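# Move a glass graduated cylinder from cart to bench

## Task

Pick one graduated cylinder off the cart's top tray and leave it standing upright on the work surface of the shelved bench. Every other cylinder must also be standing at the end. No cylinder may tip over or touch the floor. They are glass, so a drop of more than a few centimetres or a hard knock breaks one, and that counts as failure. The gripper must release the cylinder and the robot must move away from it. The robot itself must not topple or finish leaning. The cylinder must stay in place with no support from the robot.

## Robot and tools

ROBOT. TidyBot++: a wheeled base (0.54 m long, 0.50 m wide, 0.38 m high) on four powered casters, carrying one seven-joint arm with a two-finger gripper. The shoulder sits 0.12 m ahead of the base centre at 0.68 m height. Segments: upper arm 0.42 m, forearm 0.31 m, hand 0.31 m to the hand point. The arm begins folded with the hand pointing down, reaching up to 0.08 m beyond the base front. A downward-pointing hand reaches at most about 0.94 m above the floor, and only near the base. Cameras: base_camera (fixed on the base, 644x364) and wrist_camera (fisheye, 644x476, looks along the hand).

FRAMES. Base frame: origin on the floor below the base centre, x forward, y left, z up. hand_pose is reported in this frame and marks the point between the finger pads; its z axis runs out along the fingers, its y axis is the closing direction. Odometry frame is the base frame at scene start; base_odometry counts wheel turns, so slip shows as travel, and it drifts a few cm and degrees over many moves. Heading is positive leftward, -3.142 to 3.142. base_tilt is in degrees, positive when leaning forward or right.

execute_actions. Arguments: "actions", a list with exactly one action (or empty, which only returns state and pictures), and optional "cameras" (list of "base_camera", "wrist_camera" or "all"; omitted or null gives all, [] gives none). An action may hold:
- "base": one relative move from where the base last reported itself: {"translate_m": d} forward (+) or back, metres, -2 to 2; {"strafe_m": d} left (+) or right, metres, -2 to 2; {"rotate_rad": d} counter-clockwise seen from above (+), radians, -6.3 to 6.3. These are offsets, not positions.
- "joints": absolute targets by name, radians: joint_1_rad (any angle; vertical axis; positive is clockwise from above, opposite to rotate_rad), joint_2_rad shoulder -2.249 to 2.249, joint_3_rad any angle, joint_4_rad elbow -2.579 to 2.579, joint_5_rad any angle, joint_6_rad wrist -2.099 to 2.099, joint_7_rad any angle (hand down: positive turns counter-clockwise from above; at 1.57 fingers open toward the robot's left and right). gripper_pos is a 0 to 1 scale: 0 fully open (about 85 mm gap), 1 fully closed; gap is roughly 85 x (1 - gripper_pos) mm. Unbounded joints go the short way, so turn large amounts in steps below half a revolution. Done tolerances: ±0.039 for joints 1-4, ±0.056 for 5-7, ±0.03 for the gripper.
- "speeds": caps for this action only: translate_m and strafe_m 0.05 to 0.5 m/s, rotate_rad 0.1 to 1.57 rad/s (defaults are the maximums). A base move needing over 8.667 s is refused; no action exceeds 15 s. Unknown keys or out-of-range numbers get the call refused with no motion.
Motions in one action start together. A joint or the base left out may keep pushing toward its earlier target.

Arm geometry check: with joint_1_rad 0, joint_3_rad 3.14, joint_5_rad 0 (near the start), the arm stays in the base's x-z plane. Tilt from vertical (forward positive): upper arm = joint_2_rad, forearm = joint_2_rad - joint_4_rad, hand = that minus joint_6_rad. Forward reach from the shoulder is the sum of length x sin(tilt), height the sum of length x cos(tilt). Joints move up to 1.39 rad/s (1.22 for joints 5-7).

wait: {"seconds": 0 to 10}; nothing new is commanded, returns state and pictures. zoom_image: {"camera", "region": [x0, y0, x1, y1]} in pixels of that camera's latest image, top-left origin, at most 504x504. read_manual: only licence texts. finished_scene: {"scene": n}, final; call only once the cylinder stands on its own.

RESULTS. base_status and joint_status say how each motion ended: "done" (for the base this only means the wheels turned as commanded, even if blocked or slipping), "off_target" (resting away from target, maybe still pushing), "contact_stop"/"time_out" (target dropped, holds in place). "joint command not followed" with a "cause:" line means arm targets were withheld, usually to avoid self-collision; the gripper part still runs, and withheld targets may be retried later. on_its_own lists uncommanded motion. motor_effort gives percent of maximum per motor, with the peak in brackets; readings are noisy. A gripper sent to 1 that says "off_target" has stopped on an object; "done" means it closed on nothing. "ARM HIT" means a hard hit on the base or arm itself. If a result reports a stop, later calls in that same reply are skipped.

ACCURACY. Friction and sag leave the hand a cm or two off (more when stretched or loaded). To correct, send each joint its last command plus (desired minus read). While holding the cylinder, never command a joint to its current reading, as the arm sinks. Trust camera images over hand_pose. Closed fingertips reach about 20 mm beyond the hand point.

AVOID. Lower the cylinder gently so it never drops more than a few cm; squeeze with care. Don't drive the base while the arm is caught on something high (about 0.8 m or more) — the robot can tip; pushing sideways on a raised hand can lift wheels. Back off or retract the arm if tilting. Torque limits: joints 1-4 104.5 N m (warning 56.7), joints 5-7 51.3 N m (warning 29.4); exceeding one freezes the arm and gripper for 10 s. Holding loads heats motors: MOTOR HOT from 60 °C, OVER-TEMPERATURE FAULT at 75 °C when the arm sinks; resend targets reading "limit_stop_at_motor_heat". The robot holds its last command while you think, and loose objects may occasionally get bumped. Shorter robot motion is better.

Each tool is called after "Call:" as name(argument=value, ...), one argument or row to a line, values as JSON.

## Session

Call:
execute_actions(
  actions=[],
)

Scene clock: 0.00 s.
base_odometry: x=+0.000 y=+0.000 heading=+0.000 (m, m, rad; odometry frame)
base_tilt: forward=-0.4 right=-0.1 (deg)
base_status: not commanded
joint_positions: joint_1_rad=-0.043 joint_2_rad=-0.341 joint_3_rad=+3.168 joint_4_rad=-2.502 joint_5_rad=-0.001 joint_6_rad=-0.910 joint_7_rad=+1.535 gripper_pos=+0.000
joint_status: not commanded
motor_effort: joint_1_rad=+0 joint_2_rad=-1 joint_3_rad=-1 joint_4_rad=+16 joint_5_rad=+0 joint_6_rad=+1 joint_7_rad=-1 (%)
hand_pose: x=+0.2617 y=+0.0049 z=+0.5931 quat_wxyz=(-0.006, +0.999, -0.010, +0.035) (m; base frame)
pictures: base_camera, wrist_camera
Images, in order (width x height): base_camera 644x364, wrist_camera 644x476.

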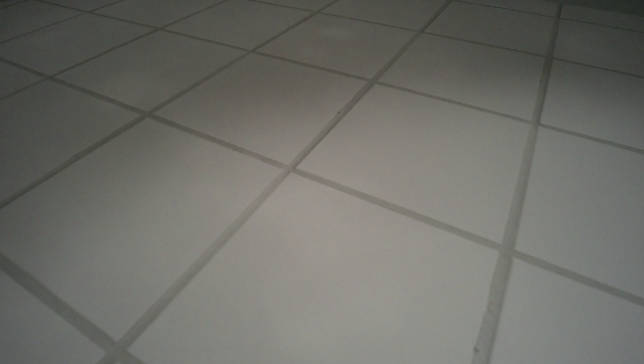

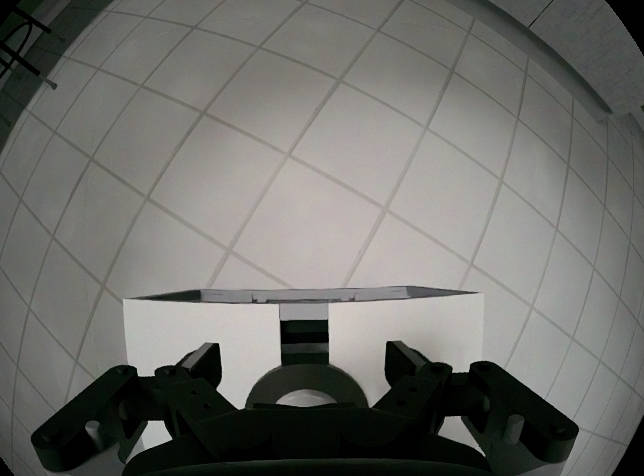

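Call:
execute_actions(
  actions=[
    {"joints":{"joint_6_rad":0.3}},
  ],
  cameras=["wrist_camera"],
)

Call:
execute_actions(
  actions=[
    {"base":{"rotate_rad":-1.5}},
  ],
  cameras=["wrist_camera"],
)

Call:
execute_actions(
  actions=[
    {"base":{"rotate_rad":-2.2}},
  ],
  cameras=["wrist_camera"],
)

Scene clock: 1.77 s.
base_odometry: x=+0.000 y=+0.000 heading=+0.000 (m, m, rad; odometry frame)
base_tilt: forward=-0.4 right=-0.1 (deg)
base_status: not commanded
joint_positions: joint_1_rad=-0.043 joint_2_rad=-0.341 joint_3_rad=+3.168 joint_4_rad=-2.501 joint_5_rad=-0.001 joint_6_rad=+0.295 joint_7_rad=+1.535 gripper_pos=+0.000
joint_status: all done
motor_effort: joint_1_rad=+0(0) joint_2_rad=-5(5) joint_3_rad=+0(0) joint_4_rad=+21(21) joint_5_rad=+0(0) joint_6_rad=+9(9) joint_7_rad=-1(1) (%)
hand_pose: x=+0.5379 y=+0.0073 z=+0.8139 quat_wxyz=(-0.020, +0.803, -0.011, +0.596) (m; base frame)
pictures: wrist_camera
Images, in order (width x height): wrist_camera 644x476.

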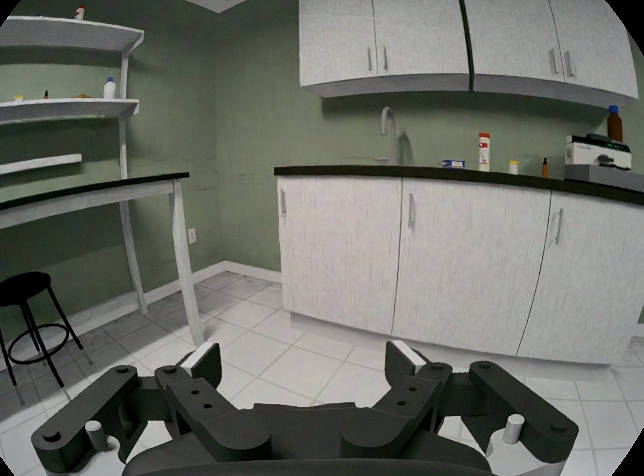

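Scene clock: 4.00 s.
base_odometry: x=+0.000 y=+0.000 heading=-1.500 (m, m, rad; odometry frame)
base_tilt: forward=-0.4 right=-0.1 (deg)
base_status: done
joint_positions: joint_1_rad=-0.043 joint_2_rad=-0.341 joint_3_rad=+3.168 joint_4_rad=-2.501 joint_5_rad=-0.001 joint_6_rad=+0.295 joint_7_rad=+1.535 gripper_pos=+0.000
joint_status: not commanded
motor_effort: joint_1_rad=+0(2) joint_2_rad=-5(6) joint_3_rad=-1(0) joint_4_rad=+21(21) joint_5_rad=+0(0) joint_6_rad=+9(9) joint_7_rad=+0(0) (%)
hand_pose: x=+0.5379 y=+0.0073 z=+0.8139 quat_wxyz=(-0.020, +0.803, -0.011, +0.596) (m; base frame)
pictures: wrist_camera
Images, in order (width x height): wrist_camera 644x476.

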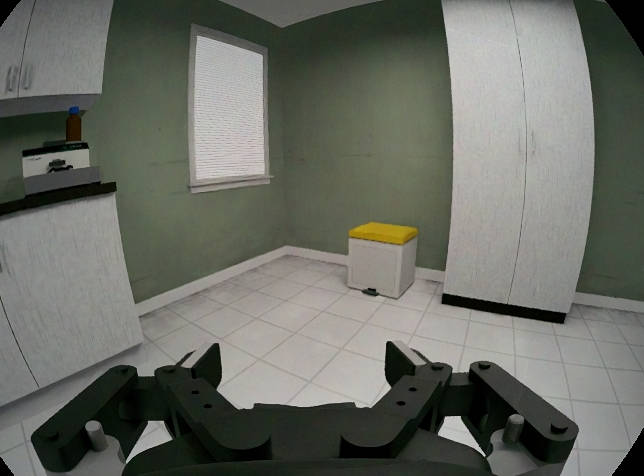

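Scene clock: 6.70 s.
base_odometry: x=+0.000 y=+0.000 heading=+2.584 (m, m, rad; odometry frame)
base_tilt: forward=-0.4 right=-0.1 (deg)
base_status: done
joint_positions: joint_1_rad=-0.043 joint_2_rad=-0.341 joint_3_rad=+3.168 joint_4_rad=-2.501 joint_5_rad=-0.001 joint_6_rad=+0.295 joint_7_rad=+1.535 gripper_pos=+0.000
joint_status: not commanded
motor_effort: joint_1_rad=+0(1) joint_2_rad=-5(6) joint_3_rad=+0(2) joint_4_rad=+21(21) joint_5_rad=+0(0) joint_6_rad=+9(9) joint_7_rad=-1(1) (%)
hand_pose: x=+0.5379 y=+0.0073 z=+0.8139 quat_wxyz=(-0.020, +0.803, -0.011, +0.596) (m; base frame)
pictures: wrist_camera
Images, in order (width x height): wrist_camera 644x476.

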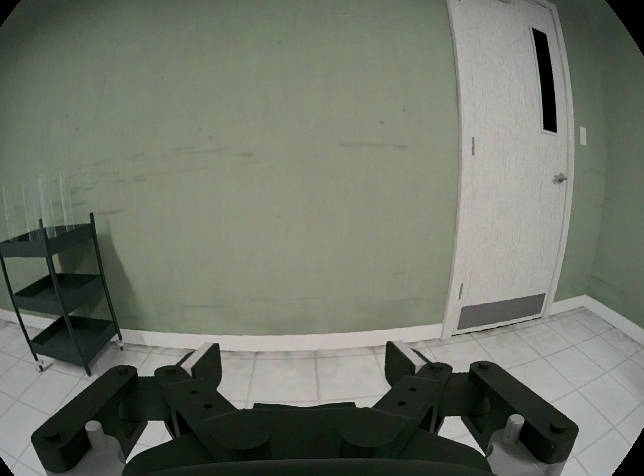

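Call:
execute_actions(
  actions=[
    {"base":{"rotate_rad":-0.95}},
  ],
)

Scene clock: 8.60 s.
base_odometry: x=+0.000 y=+0.000 heading=+1.635 (m, m, rad; odometry frame)
base_tilt: forward=-0.4 right=-0.2 (deg)
base_status: done
joint_positions: joint_1_rad=-0.043 joint_2_rad=-0.341 joint_3_rad=+3.168 joint_4_rad=-2.501 joint_5_rad=-0.001 joint_6_rad=+0.295 joint_7_rad=+1.535 gripper_pos=+0.000
joint_status: not commanded
motor_effort: joint_1_rad=+0(1) joint_2_rad=-5(6) joint_3_rad=+0(1) joint_4_rad=+21(21) joint_5_rad=+0(0) joint_6_rad=+9(9) joint_7_rad=+0(1) (%)
hand_pose: x=+0.5379 y=+0.0073 z=+0.8139 quat_wxyz=(-0.020, +0.803, -0.011, +0.596) (m; base frame)
pictures: base_camera, wrist_camera
Images, in order (width x height): base_camera 644x364, wrist_camera 644x476.

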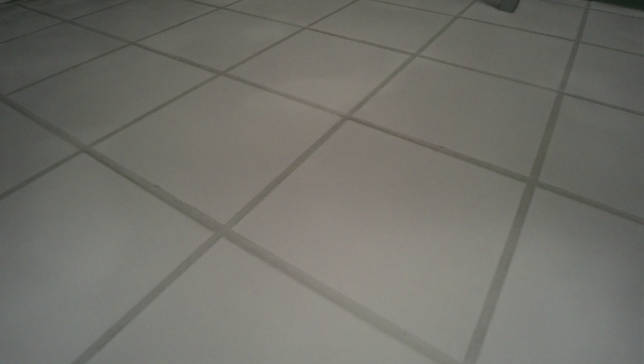

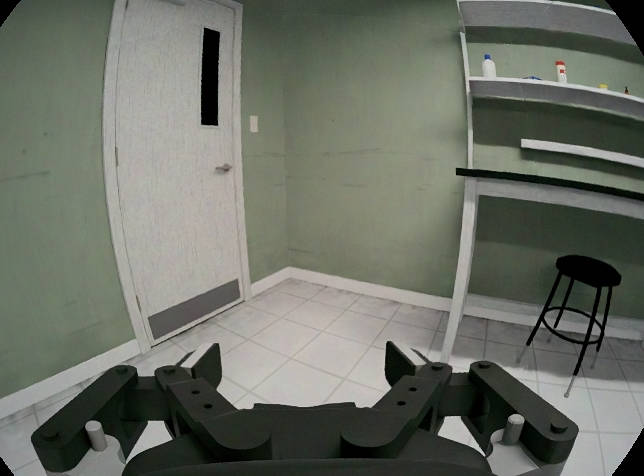

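Call:
execute_actions(
  actions=[
    {"base":{"rotate_rad":1.85}},
  ],
  cameras=["wrist_camera"],
)

Scene clock: 11.40 s.
base_odometry: x=+0.000 y=+0.000 heading=-2.799 (m, m, rad; odometry frame)
base_tilt: forward=-0.4 right=-0.1 (deg)
base_status: done
joint_positions: joint_1_rad=-0.043 joint_2_rad=-0.341 joint_3_rad=+3.169 joint_4_rad=-2.501 joint_5_rad=-0.001 joint_6_rad=+0.295 joint_7_rad=+1.535 gripper_pos=+0.000
joint_status: not commanded
motor_effort: joint_1_rad=+0(1) joint_2_rad=-6(6) joint_3_rad=+0(1) joint_4_rad=+21(21) joint_5_rad=+0(0) joint_6_rad=+9(9) joint_7_rad=-1(0) (%)
hand_pose: x=+0.5379 y=+0.0073 z=+0.8139 quat_wxyz=(-0.020, +0.803, -0.011, +0.596) (m; base frame)
pictures: wrist_camera
Images, in order (width x height): wrist_camera 644x476.

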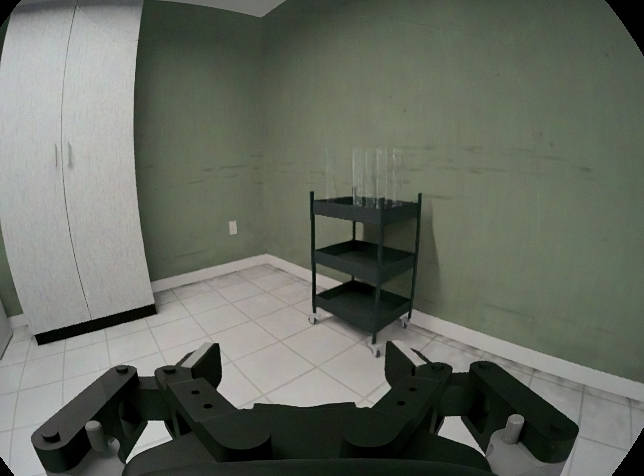

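Call:
execute_actions(
  actions=[
    {"base":{"translate_m":0.45},"joints":{"joint_1_rad":0,"joint_2_rad":0.3,"joint_4_rad":-2.4,"joint_6_rad":1.13,"joint_7_rad":1.57}},
  ],
)

Scene clock: 14.03 s.
base_odometry: x=-0.424 y=-0.152 heading=-2.799 (m, m, rad; odometry frame)
base_tilt: forward=-0.4 right=-0.2 (deg)
base_status: done
joint_positions: joint_1_rad=-0.021 joint_2_rad=+0.300 joint_3_rad=+3.169 joint_4_rad=-2.412 joint_5_rad=-0.001 joint_6_rad=+1.104 joint_7_rad=+1.542 gripper_pos=+0.000
joint_status: all done
motor_effort: joint_1_rad=-1(1) joint_2_rad=-20(22) joint_3_rad=+0(1) joint_4_rad=+14(22) joint_5_rad=+0(0) joint_6_rad=+9(10) joint_7_rad=+0(1) (%)
hand_pose: x=+0.6857 y=-0.0009 z=+0.7869 quat_wxyz=(-0.005, +0.720, -0.010, +0.694) (m; base frame)
pictures: base_camera, wrist_camera
Images, in order (width x height): base_camera 644x364, wrist_camera 644x476.

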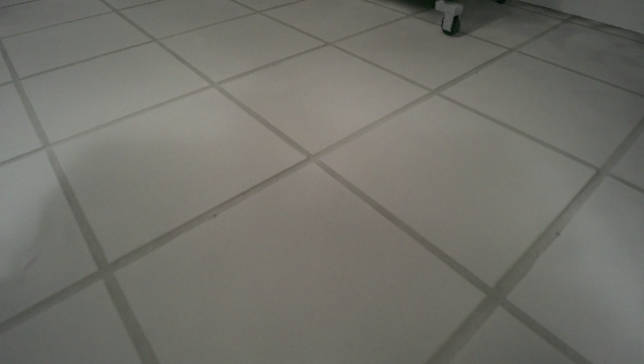

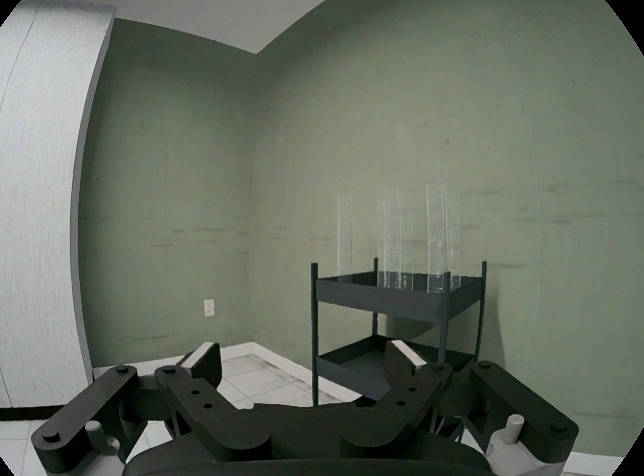

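Call:
execute_actions(
  actions=[
    {"base":{"rotate_rad":-0.8},"joints":{"joint_2_rad":0.22,"joint_4_rad":-2.4,"joint_6_rad":1.05}},
  ],
  cameras=[],
)

Call:
execute_actions(
  actions=[
    {"base":{"strafe_m":0.7}},
  ],
)

Scene clock: 16.20 s.
base_odometry: x=-0.424 y=-0.152 heading=+2.685 (m, m, rad; odometry frame)
base_tilt: forward=-0.4 right=-0.1 (deg)
base_status: done
joint_positions: joint_1_rad=-0.006 joint_2_rad=+0.225 joint_3_rad=+3.169 joint_4_rad=-2.410 joint_5_rad=-0.001 joint_6_rad=+1.078 joint_7_rad=+1.542 gripper_pos=+0.000
joint_status: all done
motor_effort: joint_1_rad=+0(3) joint_2_rad=-19(22) joint_3_rad=-1(2) joint_4_rad=+15(15) joint_5_rad=+0(1) joint_6_rad=+9(9) joint_7_rad=+0(1) (%)
hand_pose: x=+0.6768 y=-0.0098 z=+0.8211 quat_wxyz=(-0.001, +0.702, -0.016, +0.712) (m; base frame)
pictures: none
No camera images: the call's "cameras" was empty. Leave "cameras" out to get every camera's image.

Scene clock: 18.97 s.
base_odometry: x=-0.733 y=-0.780 heading=+2.684 (m, m, rad; odometry frame)
base_tilt: forward=-0.4 right=-0.1 (deg)
base_status: done
joint_positions: joint_1_rad=-0.005 joint_2_rad=+0.225 joint_3_rad=+3.169 joint_4_rad=-2.410 joint_5_rad=-0.001 joint_6_rad=+1.078 joint_7_rad=+1.542 gripper_pos=+0.000
joint_status: not commanded
motor_effort: joint_1_rad=+0(2) joint_2_rad=-19(19) joint_3_rad=+0(2) joint_4_rad=+15(15) joint_5_rad=+0(0) joint_6_rad=+9(10) joint_7_rad=+0(0) (%)
hand_pose: x=+0.6768 y=-0.0101 z=+0.8210 quat_wxyz=(+0.000, +0.702, -0.016, +0.712) (m; base frame)
pictures: base_camera, wrist_camera
Images, in order (width x height): base_camera 644x364, wrist_camera 644x476.

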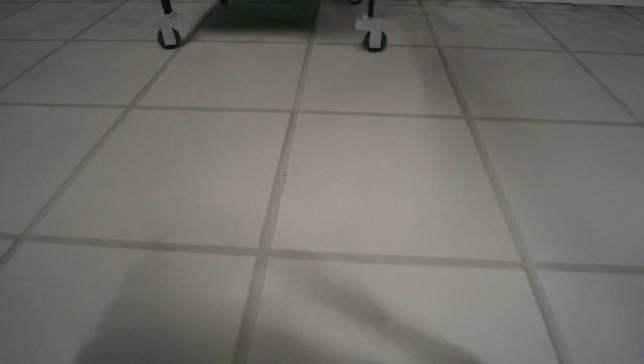

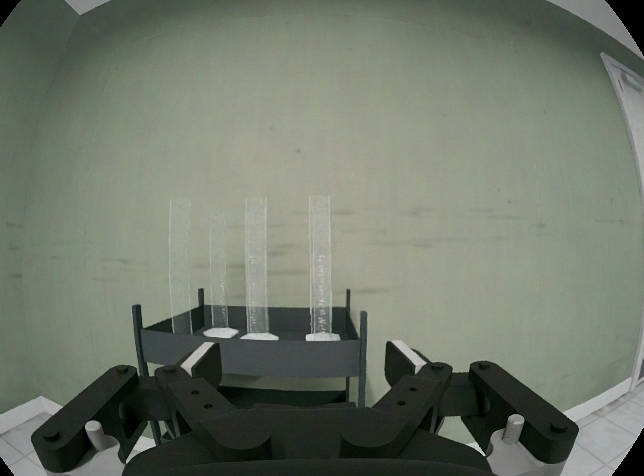

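Call:
execute_actions(
  actions=[
    {"base":{"translate_m":0.2,"strafe_m":0.0}},
  ],
)

Call:
execute_actions(
  actions=[
    {"base":{"translate_m":0.2}},
  ],
)

action 0: "base" must hold exactly one of rotate_rad, strafe_m, translate_m; got {"translate_m": 0.2, "strafe_m": 0.0}

Scene clock: 20.87 s.
base_odometry: x=-0.913 y=-0.692 heading=+2.685 (m, m, rad; odometry frame)
base_tilt: forward=-0.4 right=-0.1 (deg)
base_status: done
joint_positions: joint_1_rad=-0.005 joint_2_rad=+0.225 joint_3_rad=+3.169 joint_4_rad=-2.407 joint_5_rad=-0.001 joint_6_rad=+1.076 joint_7_rad=+1.542 gripper_pos=+0.000
joint_status: not commanded
motor_effort: joint_1_rad=+0(2) joint_2_rad=-19(22) joint_3_rad=-1(1) joint_4_rad=+15(17) joint_5_rad=+0(0) joint_6_rad=+9(10) joint_7_rad=+0(0) (%)
hand_pose: x=+0.6777 y=-0.0101 z=+0.8218 quat_wxyz=(+0.000, +0.702, -0.016, +0.712) (m; base frame)
pictures: base_camera, wrist_camera
Images, in order (width x height): base_camera 644x364, wrist_camera 644x476.

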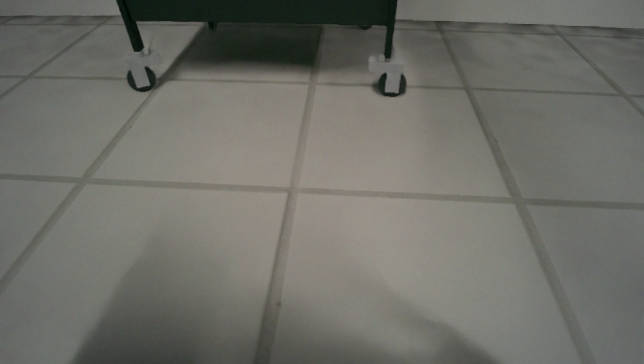

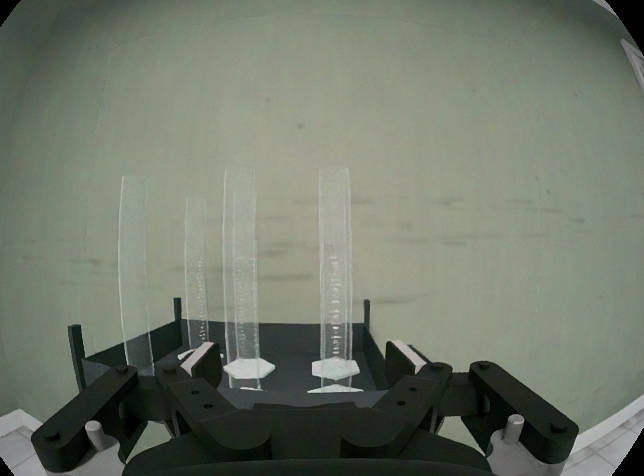

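Call:
execute_actions(
  actions=[
    {"base":{"strafe_m":-0.045}},
  ],
  cameras=[],
)

Call:
execute_actions(
  actions=[
    {"base":{"translate_m":0.12},"speeds":{"translate_m":0.15}},
  ],
  cameras=["wrist_camera"],
)

Scene clock: 22.10 s.
base_odometry: x=-0.893 y=-0.651 heading=+2.685 (m, m, rad; odometry frame)
base_tilt: forward=-0.4 right=-0.1 (deg)
base_status: done
joint_positions: joint_1_rad=-0.003 joint_2_rad=+0.225 joint_3_rad=+3.169 joint_4_rad=-2.407 joint_5_rad=-0.001 joint_6_rad=+1.076 joint_7_rad=+1.542 gripper_pos=+0.000
joint_status: not commanded
motor_effort: joint_1_rad=+0(2) joint_2_rad=-19(20) joint_3_rad=+0(2) joint_4_rad=+15(15) joint_5_rad=+0(0) joint_6_rad=+9(9) joint_7_rad=+0(0) (%)
hand_pose: x=+0.6777 y=-0.0115 z=+0.8218 quat_wxyz=(+0.001, +0.702, -0.017, +0.712) (m; base frame)
pictures: none
No camera images: the call's "cameras" was empty. Leave "cameras" out to get every camera's image.

Scene clock: 23.57 s.
base_odometry: x=-1.001 y=-0.598 heading=+2.685 (m, m, rad; odometry frame)
base_tilt: forward=-0.4 right=-0.2 (deg)
base_status: done
joint_positions: joint_1_rad=-0.003 joint_2_rad=+0.223 joint_3_rad=+3.169 joint_4_rad=-2.407 joint_5_rad=-0.001 joint_6_rad=+1.075 joint_7_rad=+1.542 gripper_pos=+0.000
joint_status: not commanded
motor_effort: joint_1_rad=+0(1) joint_2_rad=-19(21) joint_3_rad=-1(0) joint_4_rad=+15(17) joint_5_rad=+0(0) joint_6_rad=+9(9) joint_7_rad=+0(0) (%)
hand_pose: x=+0.6775 y=-0.0115 z=+0.8228 quat_wxyz=(+0.001, +0.701, -0.017, +0.713) (m; base frame)
pictures: wrist_camera
Images, in order (width x height): wrist_camera 644x476.

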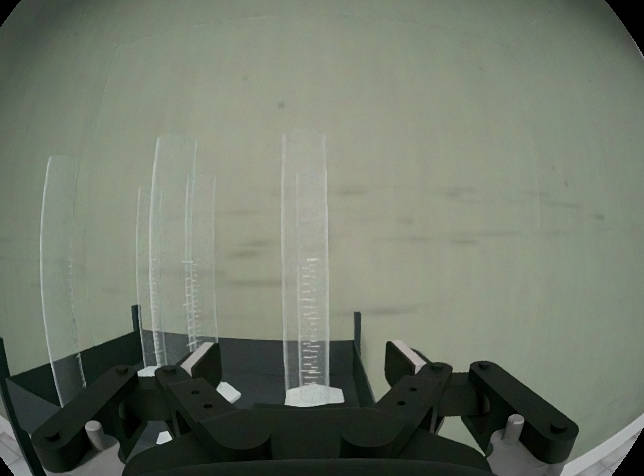

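Call:
execute_actions(
  actions=[
    {"base":{"translate_m":0.13},"speeds":{"translate_m":0.08}},
  ],
  cameras=["wrist_camera"],
)

Scene clock: 25.87 s.
base_odometry: x=-1.118 y=-0.540 heading=+2.685 (m, m, rad; odometry frame)
base_tilt: forward=-0.4 right=-0.1 (deg)
base_status: done
joint_positions: joint_1_rad=-0.003 joint_2_rad=+0.222 joint_3_rad=+3.169 joint_4_rad=-2.407 joint_5_rad=-0.001 joint_6_rad=+1.075 joint_7_rad=+1.542 gripper_pos=+0.000
joint_status: not commanded
motor_effort: joint_1_rad=+0(1) joint_2_rad=-19(21) joint_3_rad=+0(1) joint_4_rad=+15(16) joint_5_rad=+0(0) joint_6_rad=+9(10) joint_7_rad=+0(0) (%)
hand_pose: x=+0.6774 y=-0.0115 z=+0.8235 quat_wxyz=(+0.001, +0.701, -0.017, +0.713) (m; base frame)
pictures: wrist_camera
Images, in order (width x height): wrist_camera 644x476.

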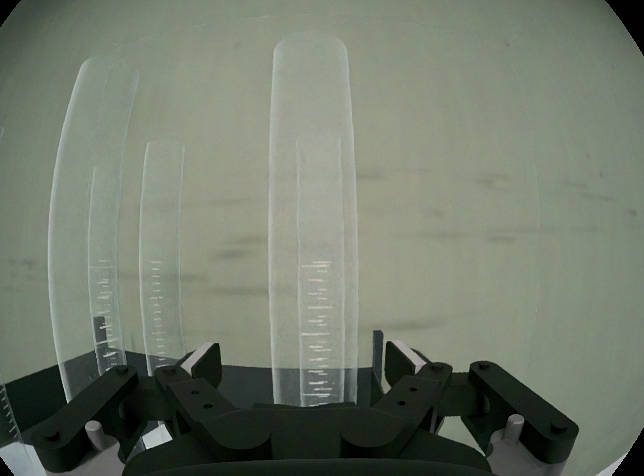

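Call:
execute_actions(
  actions=[
    {"base":{"translate_m":0.02},"speeds":{"translate_m":0.05},"joints":{"joint_1_rad":0.008}},
  ],
  cameras=[],
)

Call:
execute_actions(
  actions=[
    {"joints":{"gripper_pos":0.62}},
  ],
  cameras=["wrist_camera"],
)

Scene clock: 26.90 s.
base_odometry: x=-1.136 y=-0.531 heading=+2.685 (m, m, rad; odometry frame)
base_tilt: forward=-0.4 right=-0.1 (deg)
base_status: done
joint_positions: joint_1_rad=-0.002 joint_2_rad=+0.222 joint_3_rad=+3.169 joint_4_rad=-2.407 joint_5_rad=-0.001 joint_6_rad=+1.075 joint_7_rad=+1.542 gripper_pos=+0.000
joint_status: all done
motor_effort: joint_1_rad=+0(1) joint_2_rad=-18(21) joint_3_rad=+0(1) joint_4_rad=+15(16) joint_5_rad=+0(0) joint_6_rad=+9(9) joint_7_rad=+0(0) (%)
hand_pose: x=+0.6774 y=-0.0120 z=+0.8237 quat_wxyz=(+0.001, +0.701, -0.017, +0.713) (m; base frame)
pictures: none
No camera images: the call's "cameras" was empty. Leave "cameras" out to get every camera's image.

Scene clock: 27.80 s.
base_odometry: x=-1.136 y=-0.531 heading=+2.685 (m, m, rad; odometry frame)
base_tilt: forward=-0.4 right=-0.1 (deg)
base_status: not commanded
joint_positions: joint_1_rad=-0.002 joint_2_rad=+0.222 joint_3_rad=+3.169 joint_4_rad=-2.407 joint_5_rad=-0.001 joint_6_rad=+1.074 joint_7_rad=+1.542 gripper_pos=+0.543
joint_status: gripper_pos off_target (ended at +0.543, target +0.620)
motor_effort: joint_1_rad=+0(1) joint_2_rad=-19(20) joint_3_rad=+0(1) joint_4_rad=+15(16) joint_5_rad=+0(1) joint_6_rad=+9(10) joint_7_rad=+0(0) (%)
hand_pose: x=+0.6774 y=-0.0120 z=+0.8235 quat_wxyz=(+0.001, +0.701, -0.017, +0.713) (m; base frame)
pictures: wrist_camera
Images, in order (width x height): wrist_camera 644x476.

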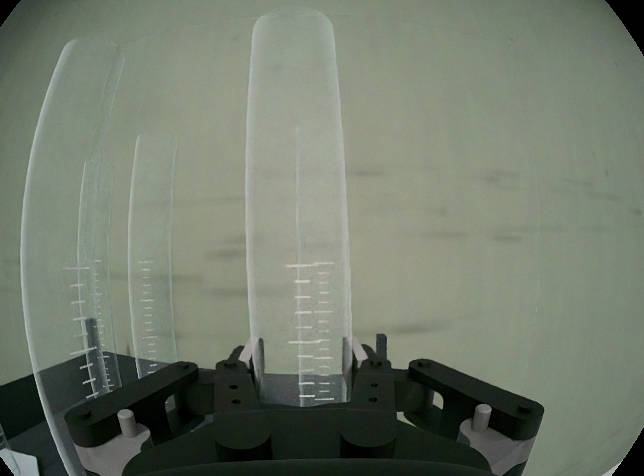

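Call:
execute_actions(
  actions=[
    {"joints":{"gripper_pos":0.8}},
  ],
  cameras=[],
)

Call:
execute_actions(
  actions=[
    {"joints":{"joint_2_rad":0.14,"joint_4_rad":-2.31,"joint_6_rad":0.89}},
  ],
  cameras=[],
)

Call:
execute_actions(
  actions=[
    {"joints":{"joint_2_rad":0.06,"joint_4_rad":-2.21,"joint_6_rad":0.71}},
  ],
  cameras=[],
)

Call:
execute_actions(
  actions=[
    {"joints":{"joint_2_rad":-0.02,"joint_4_rad":-2.07,"joint_6_rad":0.5}},
  ],
  cameras=[],
)

Call:
execute_actions(
  actions=[
    {"joints":{"joint_2_rad":-0.1,"joint_4_rad":-2.02,"joint_6_rad":0.36}},
  ],
)

Scene clock: 28.83 s.
base_odometry: x=-1.136 y=-0.531 heading=+2.685 (m, m, rad; odometry frame)
base_tilt: forward=-0.4 right=-0.1 (deg)
base_status: not commanded
joint_positions: joint_1_rad=-0.002 joint_2_rad=+0.222 joint_3_rad=+3.169 joint_4_rad=-2.407 joint_5_rad=-0.001 joint_6_rad=+1.074 joint_7_rad=+1.542 gripper_pos=+0.543
joint_status: gripper_pos off_target (ended at +0.543, target +0.800)
motor_effort: joint_1_rad=-1(0) joint_2_rad=-19(19) joint_3_rad=-1(1) joint_4_rad=+15(15) joint_5_rad=+0(0) joint_6_rad=+9(9) joint_7_rad=+0(0) (%)
hand_pose: x=+0.6774 y=-0.0120 z=+0.8235 quat_wxyz=(+0.001, +0.701, -0.017, +0.713) (m; base frame)
pictures: none
No camera images: the call's "cameras" was empty. Leave "cameras" out to get every camera's image.

Scene clock: 29.77 s.
base_odometry: x=-1.136 y=-0.531 heading=+2.685 (m, m, rad; odometry frame)
base_tilt: forward=-0.4 right=-0.2 (deg)
base_status: not commanded
joint_positions: joint_1_rad=-0.002 joint_2_rad=+0.158 joint_3_rad=+3.169 joint_4_rad=-2.333 joint_5_rad=-0.001 joint_6_rad=+0.903 joint_7_rad=+1.542 gripper_pos=+0.543
joint_status: all done
motor_effort: joint_1_rad=+0(0) joint_2_rad=-20(22) joint_3_rad=+0(0) joint_4_rad=+20(20) joint_5_rad=+0(0) joint_6_rad=+11(11) joint_7_rad=+0(0) (%)
hand_pose: x=+0.6872 y=-0.0126 z=+0.8418 quat_wxyz=(+0.000, +0.713, -0.018, +0.701) (m; base frame)
pictures: none
No camera images: the call's "cameras" was empty. Leave "cameras" out to get every camera's image.

Scene clock: 30.73 s.
base_odometry: x=-1.136 y=-0.531 heading=+2.685 (m, m, rad; odometry frame)
base_tilt: forward=-0.4 right=-0.1 (deg)
base_status: not commanded
joint_positions: joint_1_rad=-0.002 joint_2_rad=+0.073 joint_3_rad=+3.169 joint_4_rad=-2.230 joint_5_rad=-0.001 joint_6_rad=+0.726 joint_7_rad=+1.542 gripper_pos=+0.543
joint_status: all done
motor_effort: joint_1_rad=+0(0) joint_2_rad=-20(22) joint_3_rad=+1(1) joint_4_rad=+22(22) joint_5_rad=+0(0) joint_6_rad=+11(11) joint_7_rad=+0(0) (%)
hand_pose: x=+0.6951 y=-0.0131 z=+0.8891 quat_wxyz=(+0.000, +0.709, -0.019, +0.705) (m; base frame)
pictures: none
No camera images: the call's "cameras" was empty. Leave "cameras" out to get every camera's image.

Scene clock: 31.80 s.
base_odometry: x=-1.136 y=-0.531 heading=+2.685 (m, m, rad; odometry frame)
base_tilt: forward=-0.4 right=-0.1 (deg)
base_status: not commanded
joint_positions: joint_1_rad=-0.002 joint_2_rad=-0.007 joint_3_rad=+3.169 joint_4_rad=-2.090 joint_5_rad=-0.001 joint_6_rad=+0.516 joint_7_rad=+1.542 gripper_pos=+0.543
joint_status: all done
motor_effort: joint_1_rad=+0(0) joint_2_rad=-19(20) joint_3_rad=+0(0) joint_4_rad=+25(25) joint_5_rad=+0(0) joint_6_rad=+11(11) joint_7_rad=+0(1) (%)
hand_pose: x=+0.7016 y=-0.0138 z=+0.9493 quat_wxyz=(-0.001, +0.706, -0.020, +0.708) (m; base frame)
pictures: none
No camera images: the call's "cameras" was empty. Leave "cameras" out to get every camera's image.

Scene clock: 32.73 s.
base_odometry: x=-1.136 y=-0.531 heading=+2.685 (m, m, rad; odometry frame)
base_tilt: forward=-0.4 right=-0.1 (deg)
base_status: not commanded
joint_positions: joint_1_rad=-0.002 joint_2_rad=-0.088 joint_3_rad=+3.169 joint_4_rad=-2.045 joint_5_rad=-0.001 joint_6_rad=+0.373 joint_7_rad=+1.542 gripper_pos=+0.543
joint_status: all done
motor_effort: joint_1_rad=+0(0) joint_2_rad=-17(20) joint_3_rad=+0(0) joint_4_rad=+26(26) joint_5_rad=+0(0) joint_6_rad=+11(12) joint_7_rad=+0(0) (%)
hand_pose: x=+0.6847 y=-0.0139 z=+0.9783 quat_wxyz=(-0.002, +0.712, -0.021, +0.702) (m; base frame)
pictures: base_camera, wrist_camera
Images, in order (width x height): base_camera 644x364, wrist_camera 644x476.

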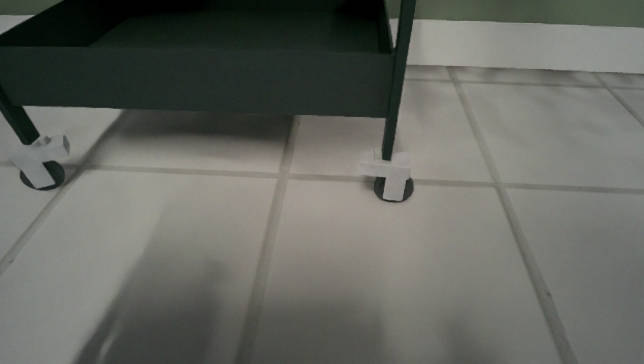

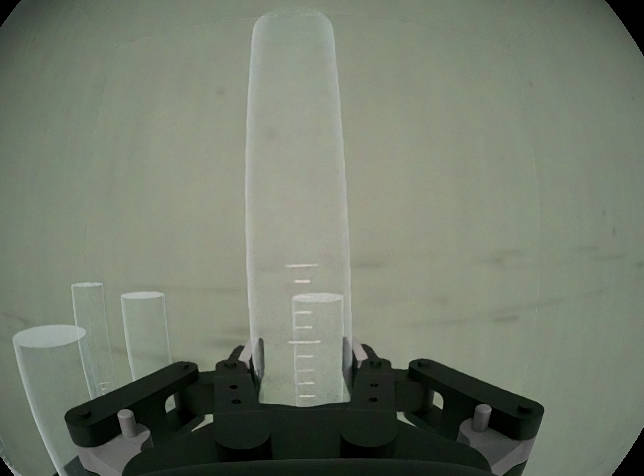

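Call:
execute_actions(
  actions=[
    {"base":{"translate_m":-1.2},"speeds":{"translate_m":0.25}},
  ],
  cameras=["wrist_camera"],
)

Call:
execute_actions(
  actions=[
    {"base":{"rotate_rad":-1.57},"speeds":{"rotate_rad":0.6}},
  ],
  cameras=[],
)

Call:
execute_actions(
  actions=[
    {"base":{"translate_m":1.0},"speeds":{"translate_m":0.3}},
  ],
)

Scene clock: 38.77 s.
base_odometry: x=-0.059 y=-1.061 heading=+2.685 (m, m, rad; odometry frame)
base_tilt: forward=-0.4 right=-0.1 (deg)
base_status: done
joint_positions: joint_1_rad=-0.001 joint_2_rad=-0.091 joint_3_rad=+3.169 joint_4_rad=-2.044 joint_5_rad=-0.001 joint_6_rad=+0.372 joint_7_rad=+1.542 gripper_pos=+0.543
joint_status: not commanded
motor_effort: joint_1_rad=+0(1) joint_2_rad=-17(20) joint_3_rad=+0(2) joint_4_rad=+26(27) joint_5_rad=+0(0) joint_6_rad=+11(12) joint_7_rad=-1(0) (%)
hand_pose: x=+0.6838 y=-0.0141 z=+0.9803 quat_wxyz=(-0.002, +0.710, -0.021, +0.703) (m; base frame)
pictures: wrist_camera
Images, in order (width x height): wrist_camera 644x476.

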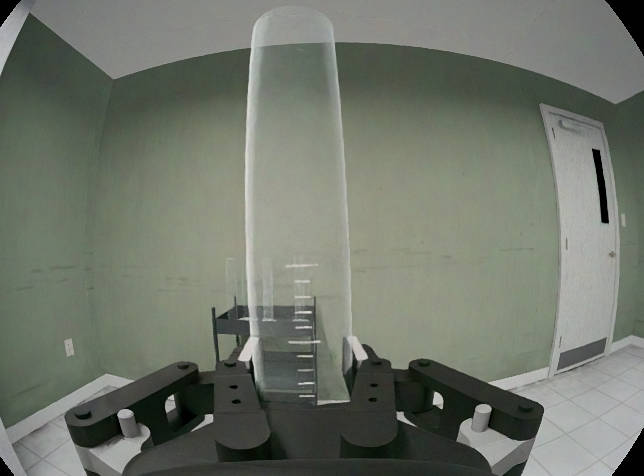

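Scene clock: 42.03 s.
base_odometry: x=-0.059 y=-1.061 heading=+1.115 (m, m, rad; odometry frame)
base_tilt: forward=-0.4 right=-0.1 (deg)
base_status: done
joint_positions: joint_1_rad=+0.002 joint_2_rad=-0.091 joint_3_rad=+3.169 joint_4_rad=-2.044 joint_5_rad=-0.001 joint_6_rad=+0.372 joint_7_rad=+1.542 gripper_pos=+0.543
joint_status: not commanded
motor_effort: joint_1_rad=-1(2) joint_2_rad=-17(18) joint_3_rad=+0(2) joint_4_rad=+26(26) joint_5_rad=+0(0) joint_6_rad=+11(11) joint_7_rad=-1(0) (%)
hand_pose: x=+0.6838 y=-0.0161 z=+0.9803 quat_wxyz=(-0.001, +0.710, -0.022, +0.703) (m; base frame)
pictures: none
No camera images: the call's "cameras" was empty. Leave "cameras" out to get every camera's image.

Scene clock: 46.33 s.
base_odometry: x=+0.382 y=-0.163 heading=+1.114 (m, m, rad; odometry frame)
base_tilt: forward=-0.4 right=-0.2 (deg)
base_status: done
joint_positions: joint_1_rad=+0.002 joint_2_rad=-0.089 joint_3_rad=+3.169 joint_4_rad=-2.044 joint_5_rad=-0.001 joint_6_rad=+0.372 joint_7_rad=+1.542 gripper_pos=+0.543
joint_status: not commanded
motor_effort: joint_1_rad=+0(1) joint_2_rad=-17(20) joint_3_rad=+0(1) joint_4_rad=+25(28) joint_5_rad=+0(0) joint_6_rad=+11(11) joint_7_rad=+0(1) (%)
hand_pose: x=+0.6845 y=-0.0161 z=+0.9793 quat_wxyz=(-0.001, +0.711, -0.022, +0.703) (m; base frame)
pictures: base_camera, wrist_camera
Images, in order (width x height): base_camera 644x364, wrist_camera 644x476.

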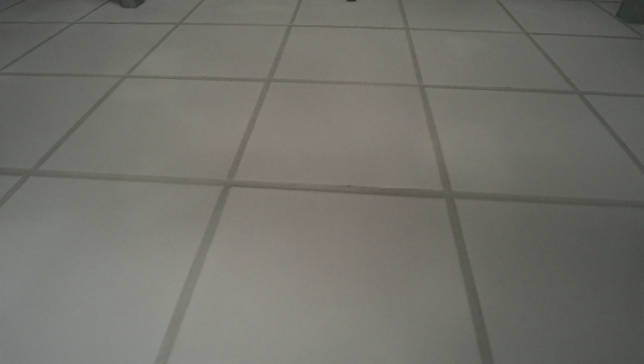

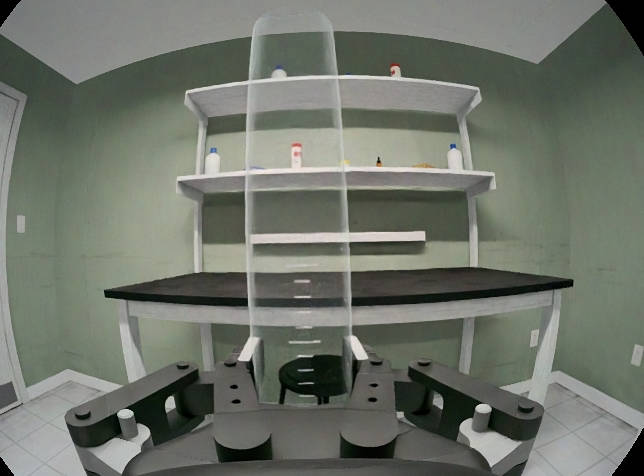

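Call:
execute_actions(
  actions=[
    {"joints":{"joint_2_rad":0.0,"joint_4_rad":-1.7,"joint_6_rad":0.13}},
  ],
  cameras=[],
)

Call:
execute_actions(
  actions=[
    {"joints":{"joint_2_rad":0.09,"joint_4_rad":-1.33,"joint_6_rad":-0.13}},
  ],
  cameras=[],
)

Call:
execute_actions(
  actions=[
    {"base":{"translate_m":0.25},"speeds":{"translate_m":0.15}},
  ],
)

Scene clock: 48.17 s.
base_odometry: x=+0.382 y=-0.163 heading=+1.114 (m, m, rad; odometry frame)
base_tilt: forward=-0.4 right=-0.1 (deg)
base_status: not commanded
joint_positions: joint_1_rad=+0.002 joint_2_rad=-0.002 joint_3_rad=+3.169 joint_4_rad=-1.727 joint_5_rad=-0.001 joint_6_rad=+0.145 joint_7_rad=+1.542 gripper_pos=+0.543
joint_status: all done
motor_effort: joint_1_rad=+0(0) joint_2_rad=-21(21) joint_3_rad=+0(0) joint_4_rad=+27(27) joint_5_rad=+0(0) joint_6_rad=+11(11) joint_7_rad=+0(0) (%)
hand_pose: x=+0.7403 y=-0.0170 z=+1.0515 quat_wxyz=(+0.000, +0.710, -0.021, +0.704) (m; base frame)
pictures: none
No camera images: the call's "cameras" was empty. Leave "cameras" out to get every camera's image.

Scene clock: 49.67 s.
base_odometry: x=+0.382 y=-0.163 heading=+1.114 (m, m, rad; odometry frame)
base_tilt: forward=-0.4 right=-0.1 (deg)
base_status: not commanded
joint_positions: joint_1_rad=+0.002 joint_2_rad=+0.088 joint_3_rad=+3.169 joint_4_rad=-1.356 joint_5_rad=-0.001 joint_6_rad=-0.114 joint_7_rad=+1.542 gripper_pos=+0.543
joint_status: all done
motor_effort: joint_1_rad=+0(0) joint_2_rad=-24(24) joint_3_rad=+1(1) joint_4_rad=+27(28) joint_5_rad=+0(0) joint_6_rad=+11(13) joint_7_rad=+0(0) (%)
hand_pose: x=+0.7792 y=-0.0169 z=+1.1447 quat_wxyz=(+0.001, +0.702, -0.020, +0.712) (m; base frame)
pictures: none
No camera images: the call's "cameras" was empty. Leave "cameras" out to get every camera's image.

Scene clock: 52.00 s.
base_odometry: x=+0.493 y=+0.062 heading=+1.114 (m, m, rad; odometry frame)
base_tilt: forward=-0.4 right=-0.1 (deg)
base_status: done
joint_positions: joint_1_rad=+0.002 joint_2_rad=+0.103 joint_3_rad=+3.169 joint_4_rad=-1.355 joint_5_rad=-0.001 joint_6_rad=-0.117 joint_7_rad=+1.542 gripper_pos=+0.543
joint_status: not commanded
motor_effort: joint_1_rad=+0(0) joint_2_rad=-24(27) joint_3_rad=+0(1) joint_4_rad=+27(28) joint_5_rad=+0(0) joint_6_rad=+11(11) joint_7_rad=+0(0) (%)
hand_pose: x=+0.7860 y=-0.0169 z=+1.1342 quat_wxyz=(+0.001, +0.708, -0.020, +0.706) (m; base frame)
pictures: base_camera, wrist_camera
Images, in order (width x height): base_camera 644x364, wrist_camera 644x476.

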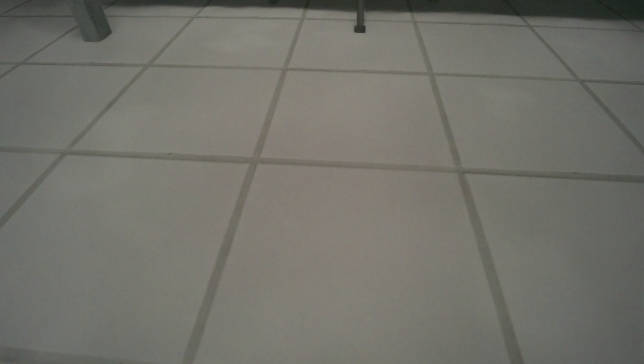

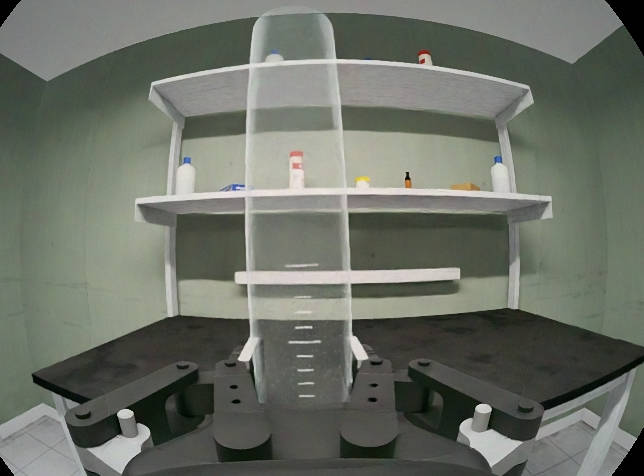

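Call:
execute_actions(
  actions=[
    {"base":{"translate_m":0.35},"speeds":{"translate_m":0.12}},
  ],
)

Scene clock: 55.63 s.
base_odometry: x=+0.647 y=+0.376 heading=+1.113 (m, m, rad; odometry frame)
base_tilt: forward=-0.4 right=-0.1 (deg)
base_status: done
joint_positions: joint_1_rad=+0.002 joint_2_rad=+0.104 joint_3_rad=+3.169 joint_4_rad=-1.355 joint_5_rad=-0.001 joint_6_rad=-0.118 joint_7_rad=+1.542 gripper_pos=+0.543
joint_status: not commanded
motor_effort: joint_1_rad=+0(1) joint_2_rad=-24(27) joint_3_rad=-2(1) joint_4_rad=+27(28) joint_5_rad=+0(0) joint_6_rad=+11(11) joint_7_rad=+0(0) (%)
hand_pose: x=+0.7866 y=-0.0169 z=+1.1332 quat_wxyz=(+0.001, +0.709, -0.020, +0.705) (m; base frame)
pictures: base_camera, wrist_camera
Images, in order (width x height): base_camera 644x364, wrist_camera 644x476.

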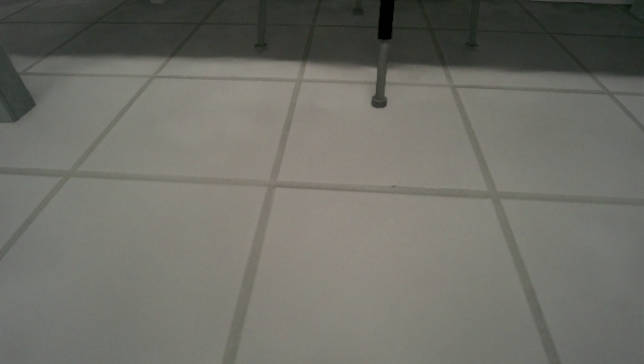

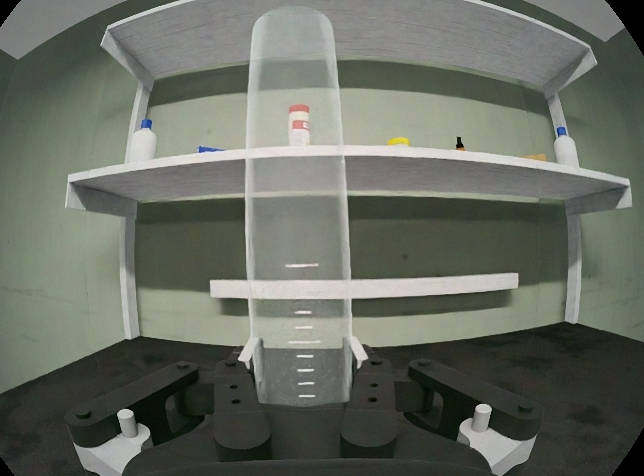

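Call:
execute_actions(
  actions=[
    {"base":{"translate_m":0.07},"speeds":{"translate_m":0.08},"joints":{"joint_4_rad":-1.40,"joint_6_rad":-0.05}},
  ],
  cameras=[],
)

Call:
execute_actions(
  actions=[
    {"joints":{"joint_4_rad":-1.45,"joint_6_rad":0.0}},
  ],
)

Scene clock: 57.30 s.
base_odometry: x=+0.679 y=+0.439 heading=+1.112 (m, m, rad; odometry frame)
base_tilt: forward=-0.4 right=-0.1 (deg)
base_status: done
joint_positions: joint_1_rad=+0.002 joint_2_rad=+0.104 joint_3_rad=+3.169 joint_4_rad=-1.405 joint_5_rad=-0.001 joint_6_rad=-0.090 joint_7_rad=+1.542 gripper_pos=+0.543
joint_status: all done
motor_effort: joint_1_rad=+0(1) joint_2_rad=-25(27) joint_3_rad=-1(1) joint_4_rad=+27(28) joint_5_rad=+0(0) joint_6_rad=+11(12) joint_7_rad=-1(0) (%)
hand_pose: x=+0.7878 y=-0.0170 z=+1.1107 quat_wxyz=(+0.001, +0.717, -0.020, +0.697) (m; base frame)
pictures: none
No camera images: the call's "cameras" was empty. Leave "cameras" out to get every camera's image.

Scene clock: 58.07 s.
base_odometry: x=+0.679 y=+0.439 heading=+1.112 (m, m, rad; odometry frame)
base_tilt: forward=-0.4 right=-0.2 (deg)
base_status: not commanded
joint_positions: joint_1_rad=+0.002 joint_2_rad=+0.104 joint_3_rad=+3.169 joint_4_rad=-1.452 joint_5_rad=-0.001 joint_6_rad=-0.040 joint_7_rad=+1.542 gripper_pos=+0.543
joint_status: all done
motor_effort: joint_1_rad=+0(0) joint_2_rad=-25(26) joint_3_rad=+0(0) joint_4_rad=+27(28) joint_5_rad=+0(0) joint_6_rad=+11(11) joint_7_rad=+0(0) (%)
hand_pose: x=+0.7885 y=-0.0171 z=+1.0966 quat_wxyz=(+0.001, +0.716, -0.020, +0.698) (m; base frame)
pictures: base_camera, wrist_camera
Images, in order (width x height): base_camera 644x364, wrist_camera 644x476.

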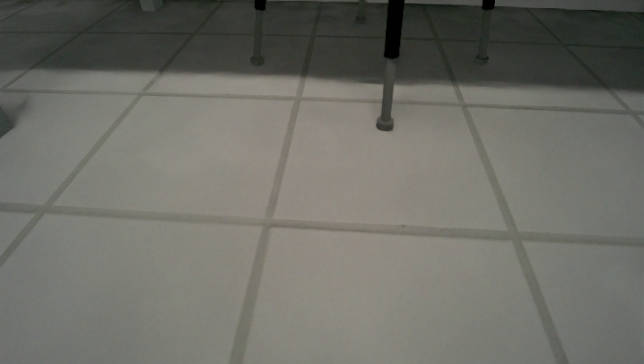

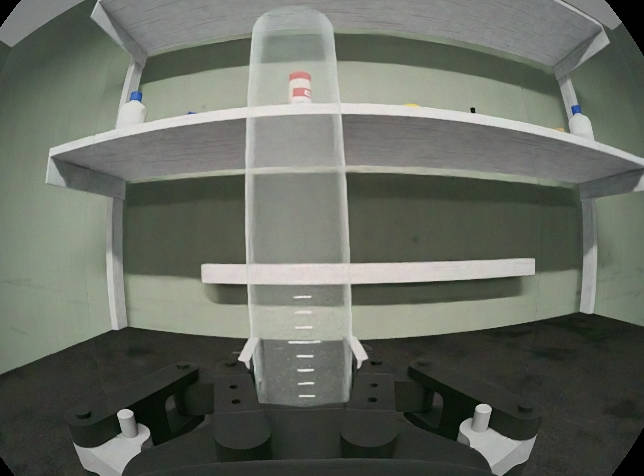

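Call:
execute_actions(
  actions=[
    {"joints":{"joint_4_rad":-1.50,"joint_6_rad":0.08}},
  ],
  cameras=[],
)

Call:
execute_actions(
  actions=[
    {"joints":{"joint_4_rad":-1.54,"joint_6_rad":0.12}},
  ],
  cameras=[],
)

Scene clock: 59.00 s.
base_odometry: x=+0.679 y=+0.439 heading=+1.112 (m, m, rad; odometry frame)
base_tilt: forward=-0.4 right=-0.1 (deg)
base_status: not commanded
joint_positions: joint_1_rad=+0.002 joint_2_rad=+0.104 joint_3_rad=+3.169 joint_4_rad=-1.501 joint_5_rad=-0.001 joint_6_rad=+0.041 joint_7_rad=+1.542 gripper_pos=+0.543
joint_status: all done
motor_effort: joint_1_rad=+0(0) joint_2_rad=-25(25) joint_3_rad=+0(0) joint_4_rad=+28(28) joint_5_rad=+0(0) joint_6_rad=+10(11) joint_7_rad=+0(0) (%)
hand_pose: x=+0.7884 y=-0.0171 z=+1.0912 quat_wxyz=(+0.001, +0.705, -0.020, +0.709) (m; base frame)
pictures: none
No camera images: the call's "cameras" was empty. Leave "cameras" out to get every camera's image.

Scene clock: 59.73 s.
base_odometry: x=+0.679 y=+0.439 heading=+1.112 (m, m, rad; odometry frame)
base_tilt: forward=-0.4 right=-0.2 (deg)
base_status: not commanded
joint_positions: joint_1_rad=+0.002 joint_2_rad=+0.105 joint_3_rad=+3.169 joint_4_rad=-1.542 joint_5_rad=-0.001 joint_6_rad=+0.080 joint_7_rad=+1.542 gripper_pos=+0.543
joint_status: all done
motor_effort: joint_1_rad=+0(0) joint_2_rad=-25(26) joint_3_rad=+0(0) joint_4_rad=+27(28) joint_5_rad=+0(0) joint_6_rad=+11(12) joint_7_rad=+0(1) (%)
hand_pose: x=+0.7878 y=-0.0172 z=+1.0781 quat_wxyz=(+0.001, +0.705, -0.020, +0.709) (m; base frame)
pictures: none
No camera images: the call's "cameras" was empty. Leave "cameras" out to get every camera's image.

Call:
execute_actions(
  actions=[
    {"joints":{"joint_4_rad":-1.58,"joint_6_rad":0.155}},
  ],
  cameras=[],
)

Call:
execute_actions(
  actions=[
    {"joints":{"joint_4_rad":-1.62,"joint_6_rad":0.195}},
  ],
  cameras=["wrist_camera"],
)

Scene clock: 60.57 s.
base_odometry: x=+0.679 y=+0.439 heading=+1.112 (m, m, rad; odometry frame)
base_tilt: forward=-0.4 right=-0.1 (deg)
base_status: not commanded
joint_positions: joint_1_rad=+0.002 joint_2_rad=+0.102 joint_3_rad=+3.169 joint_4_rad=-1.571 joint_5_rad=-0.001 joint_6_rad=+0.124 joint_7_rad=+1.542 gripper_pos=+0.543
joint_status: all done
motor_effort: joint_1_rad=+0(1) joint_2_rad=-23(25) joint_3_rad=+0(2) joint_4_rad=+25(27) joint_5_rad=+0(0) joint_6_rad=+10(10) joint_7_rad=+0(0) (%)
hand_pose: x=+0.7860 y=-0.0172 z=+1.0754 quat_wxyz=(+0.001, +0.699, -0.020, +0.715) (m; base frame)
pictures: none
No camera images: the call's "cameras" was empty. Leave "cameras" out to get every camera's image.

Scene clock: 61.27 s.
base_odometry: x=+0.679 y=+0.439 heading=+1.112 (m, m, rad; odometry frame)
base_tilt: forward=-0.4 right=-0.1 (deg)
base_status: not commanded
joint_positions: joint_1_rad=+0.002 joint_2_rad=+0.096 joint_3_rad=+3.169 joint_4_rad=-1.600 joint_5_rad=-0.001 joint_6_rad=+0.173 joint_7_rad=+1.542 gripper_pos=+0.543
joint_status: all done
motor_effort: joint_1_rad=-1(1) joint_2_rad=-22(23) joint_3_rad=-1(1) joint_4_rad=+24(25) joint_5_rad=+0(0) joint_6_rad=+9(10) joint_7_rad=+0(0) (%)
hand_pose: x=+0.7821 y=-0.0171 z=+1.0761 quat_wxyz=(+0.001, +0.690, -0.020, +0.724) (m; base frame)
pictures: wrist_camera
Images, in order (width x height): wrist_camera 644x476.

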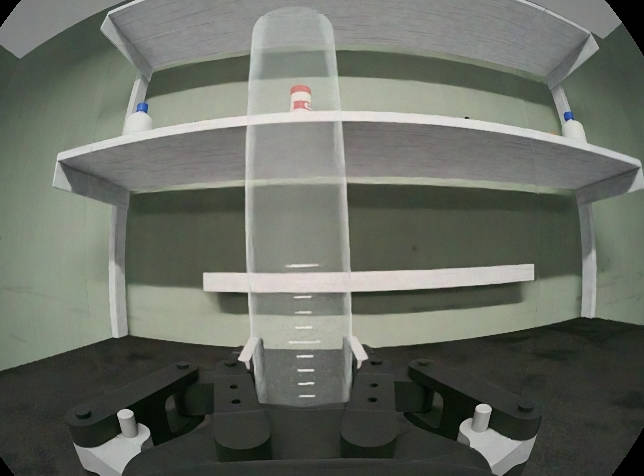

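Call:
execute_actions(
  actions=[
    {"joints":{"joint_6_rad":0.13}},
  ],
  cameras=[],
)

Call:
execute_actions(
  actions=[
    {"joints":{"gripper_pos":0.45}},
  ],
  cameras=["wrist_camera"],
)

Scene clock: 62.03 s.
base_odometry: x=+0.679 y=+0.439 heading=+1.112 (m, m, rad; odometry frame)
base_tilt: forward=-0.4 right=-0.1 (deg)
base_status: not commanded
joint_positions: joint_1_rad=+0.002 joint_2_rad=+0.092 joint_3_rad=+3.169 joint_4_rad=-1.600 joint_5_rad=-0.001 joint_6_rad=+0.165 joint_7_rad=+1.542 gripper_pos=+0.543
joint_status: all done
motor_effort: joint_1_rad=+0(1) joint_2_rad=-21(21) joint_3_rad=-1(1) joint_4_rad=+23(23) joint_5_rad=+1(1) joint_6_rad=+8(8) joint_7_rad=+0(0) (%)
hand_pose: x=+0.7810 y=-0.0171 z=+1.0760 quat_wxyz=(+0.001, +0.691, -0.020, +0.722) (m; base frame)
pictures: none
No camera images: the call's "cameras" was empty. Leave "cameras" out to get every camera's image.

Scene clock: 62.83 s.
base_odometry: x=+0.679 y=+0.439 heading=+1.112 (m, m, rad; odometry frame)
base_tilt: forward=-0.4 right=-0.1 (deg)
base_status: not commanded
joint_positions: joint_1_rad=+0.002 joint_2_rad=+0.092 joint_3_rad=+3.169 joint_4_rad=-1.606 joint_5_rad=-0.001 joint_6_rad=+0.158 joint_7_rad=+1.542 gripper_pos=+0.450
joint_status: all done
motor_effort: joint_1_rad=-1(1) joint_2_rad=-22(23) joint_3_rad=+0(1) joint_4_rad=+25(24) joint_5_rad=+0(1) joint_6_rad=+10(10) joint_7_rad=+0(0) (%)
hand_pose: x=+0.7809 y=-0.0172 z=+1.0704 quat_wxyz=(+0.001, +0.696, -0.020, +0.718) (m; base frame)
pictures: wrist_camera
Images, in order (width x height): wrist_camera 644x476.

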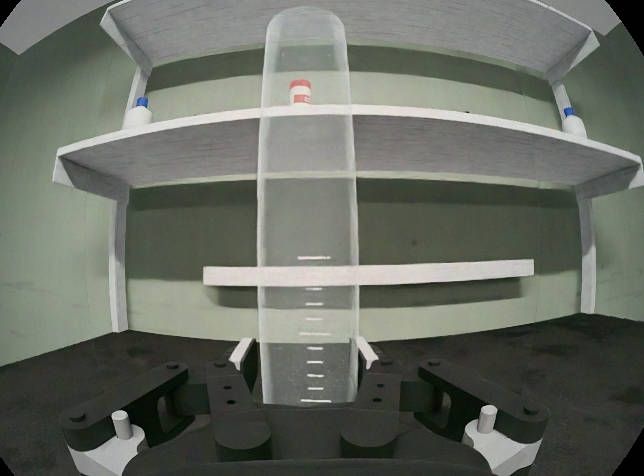

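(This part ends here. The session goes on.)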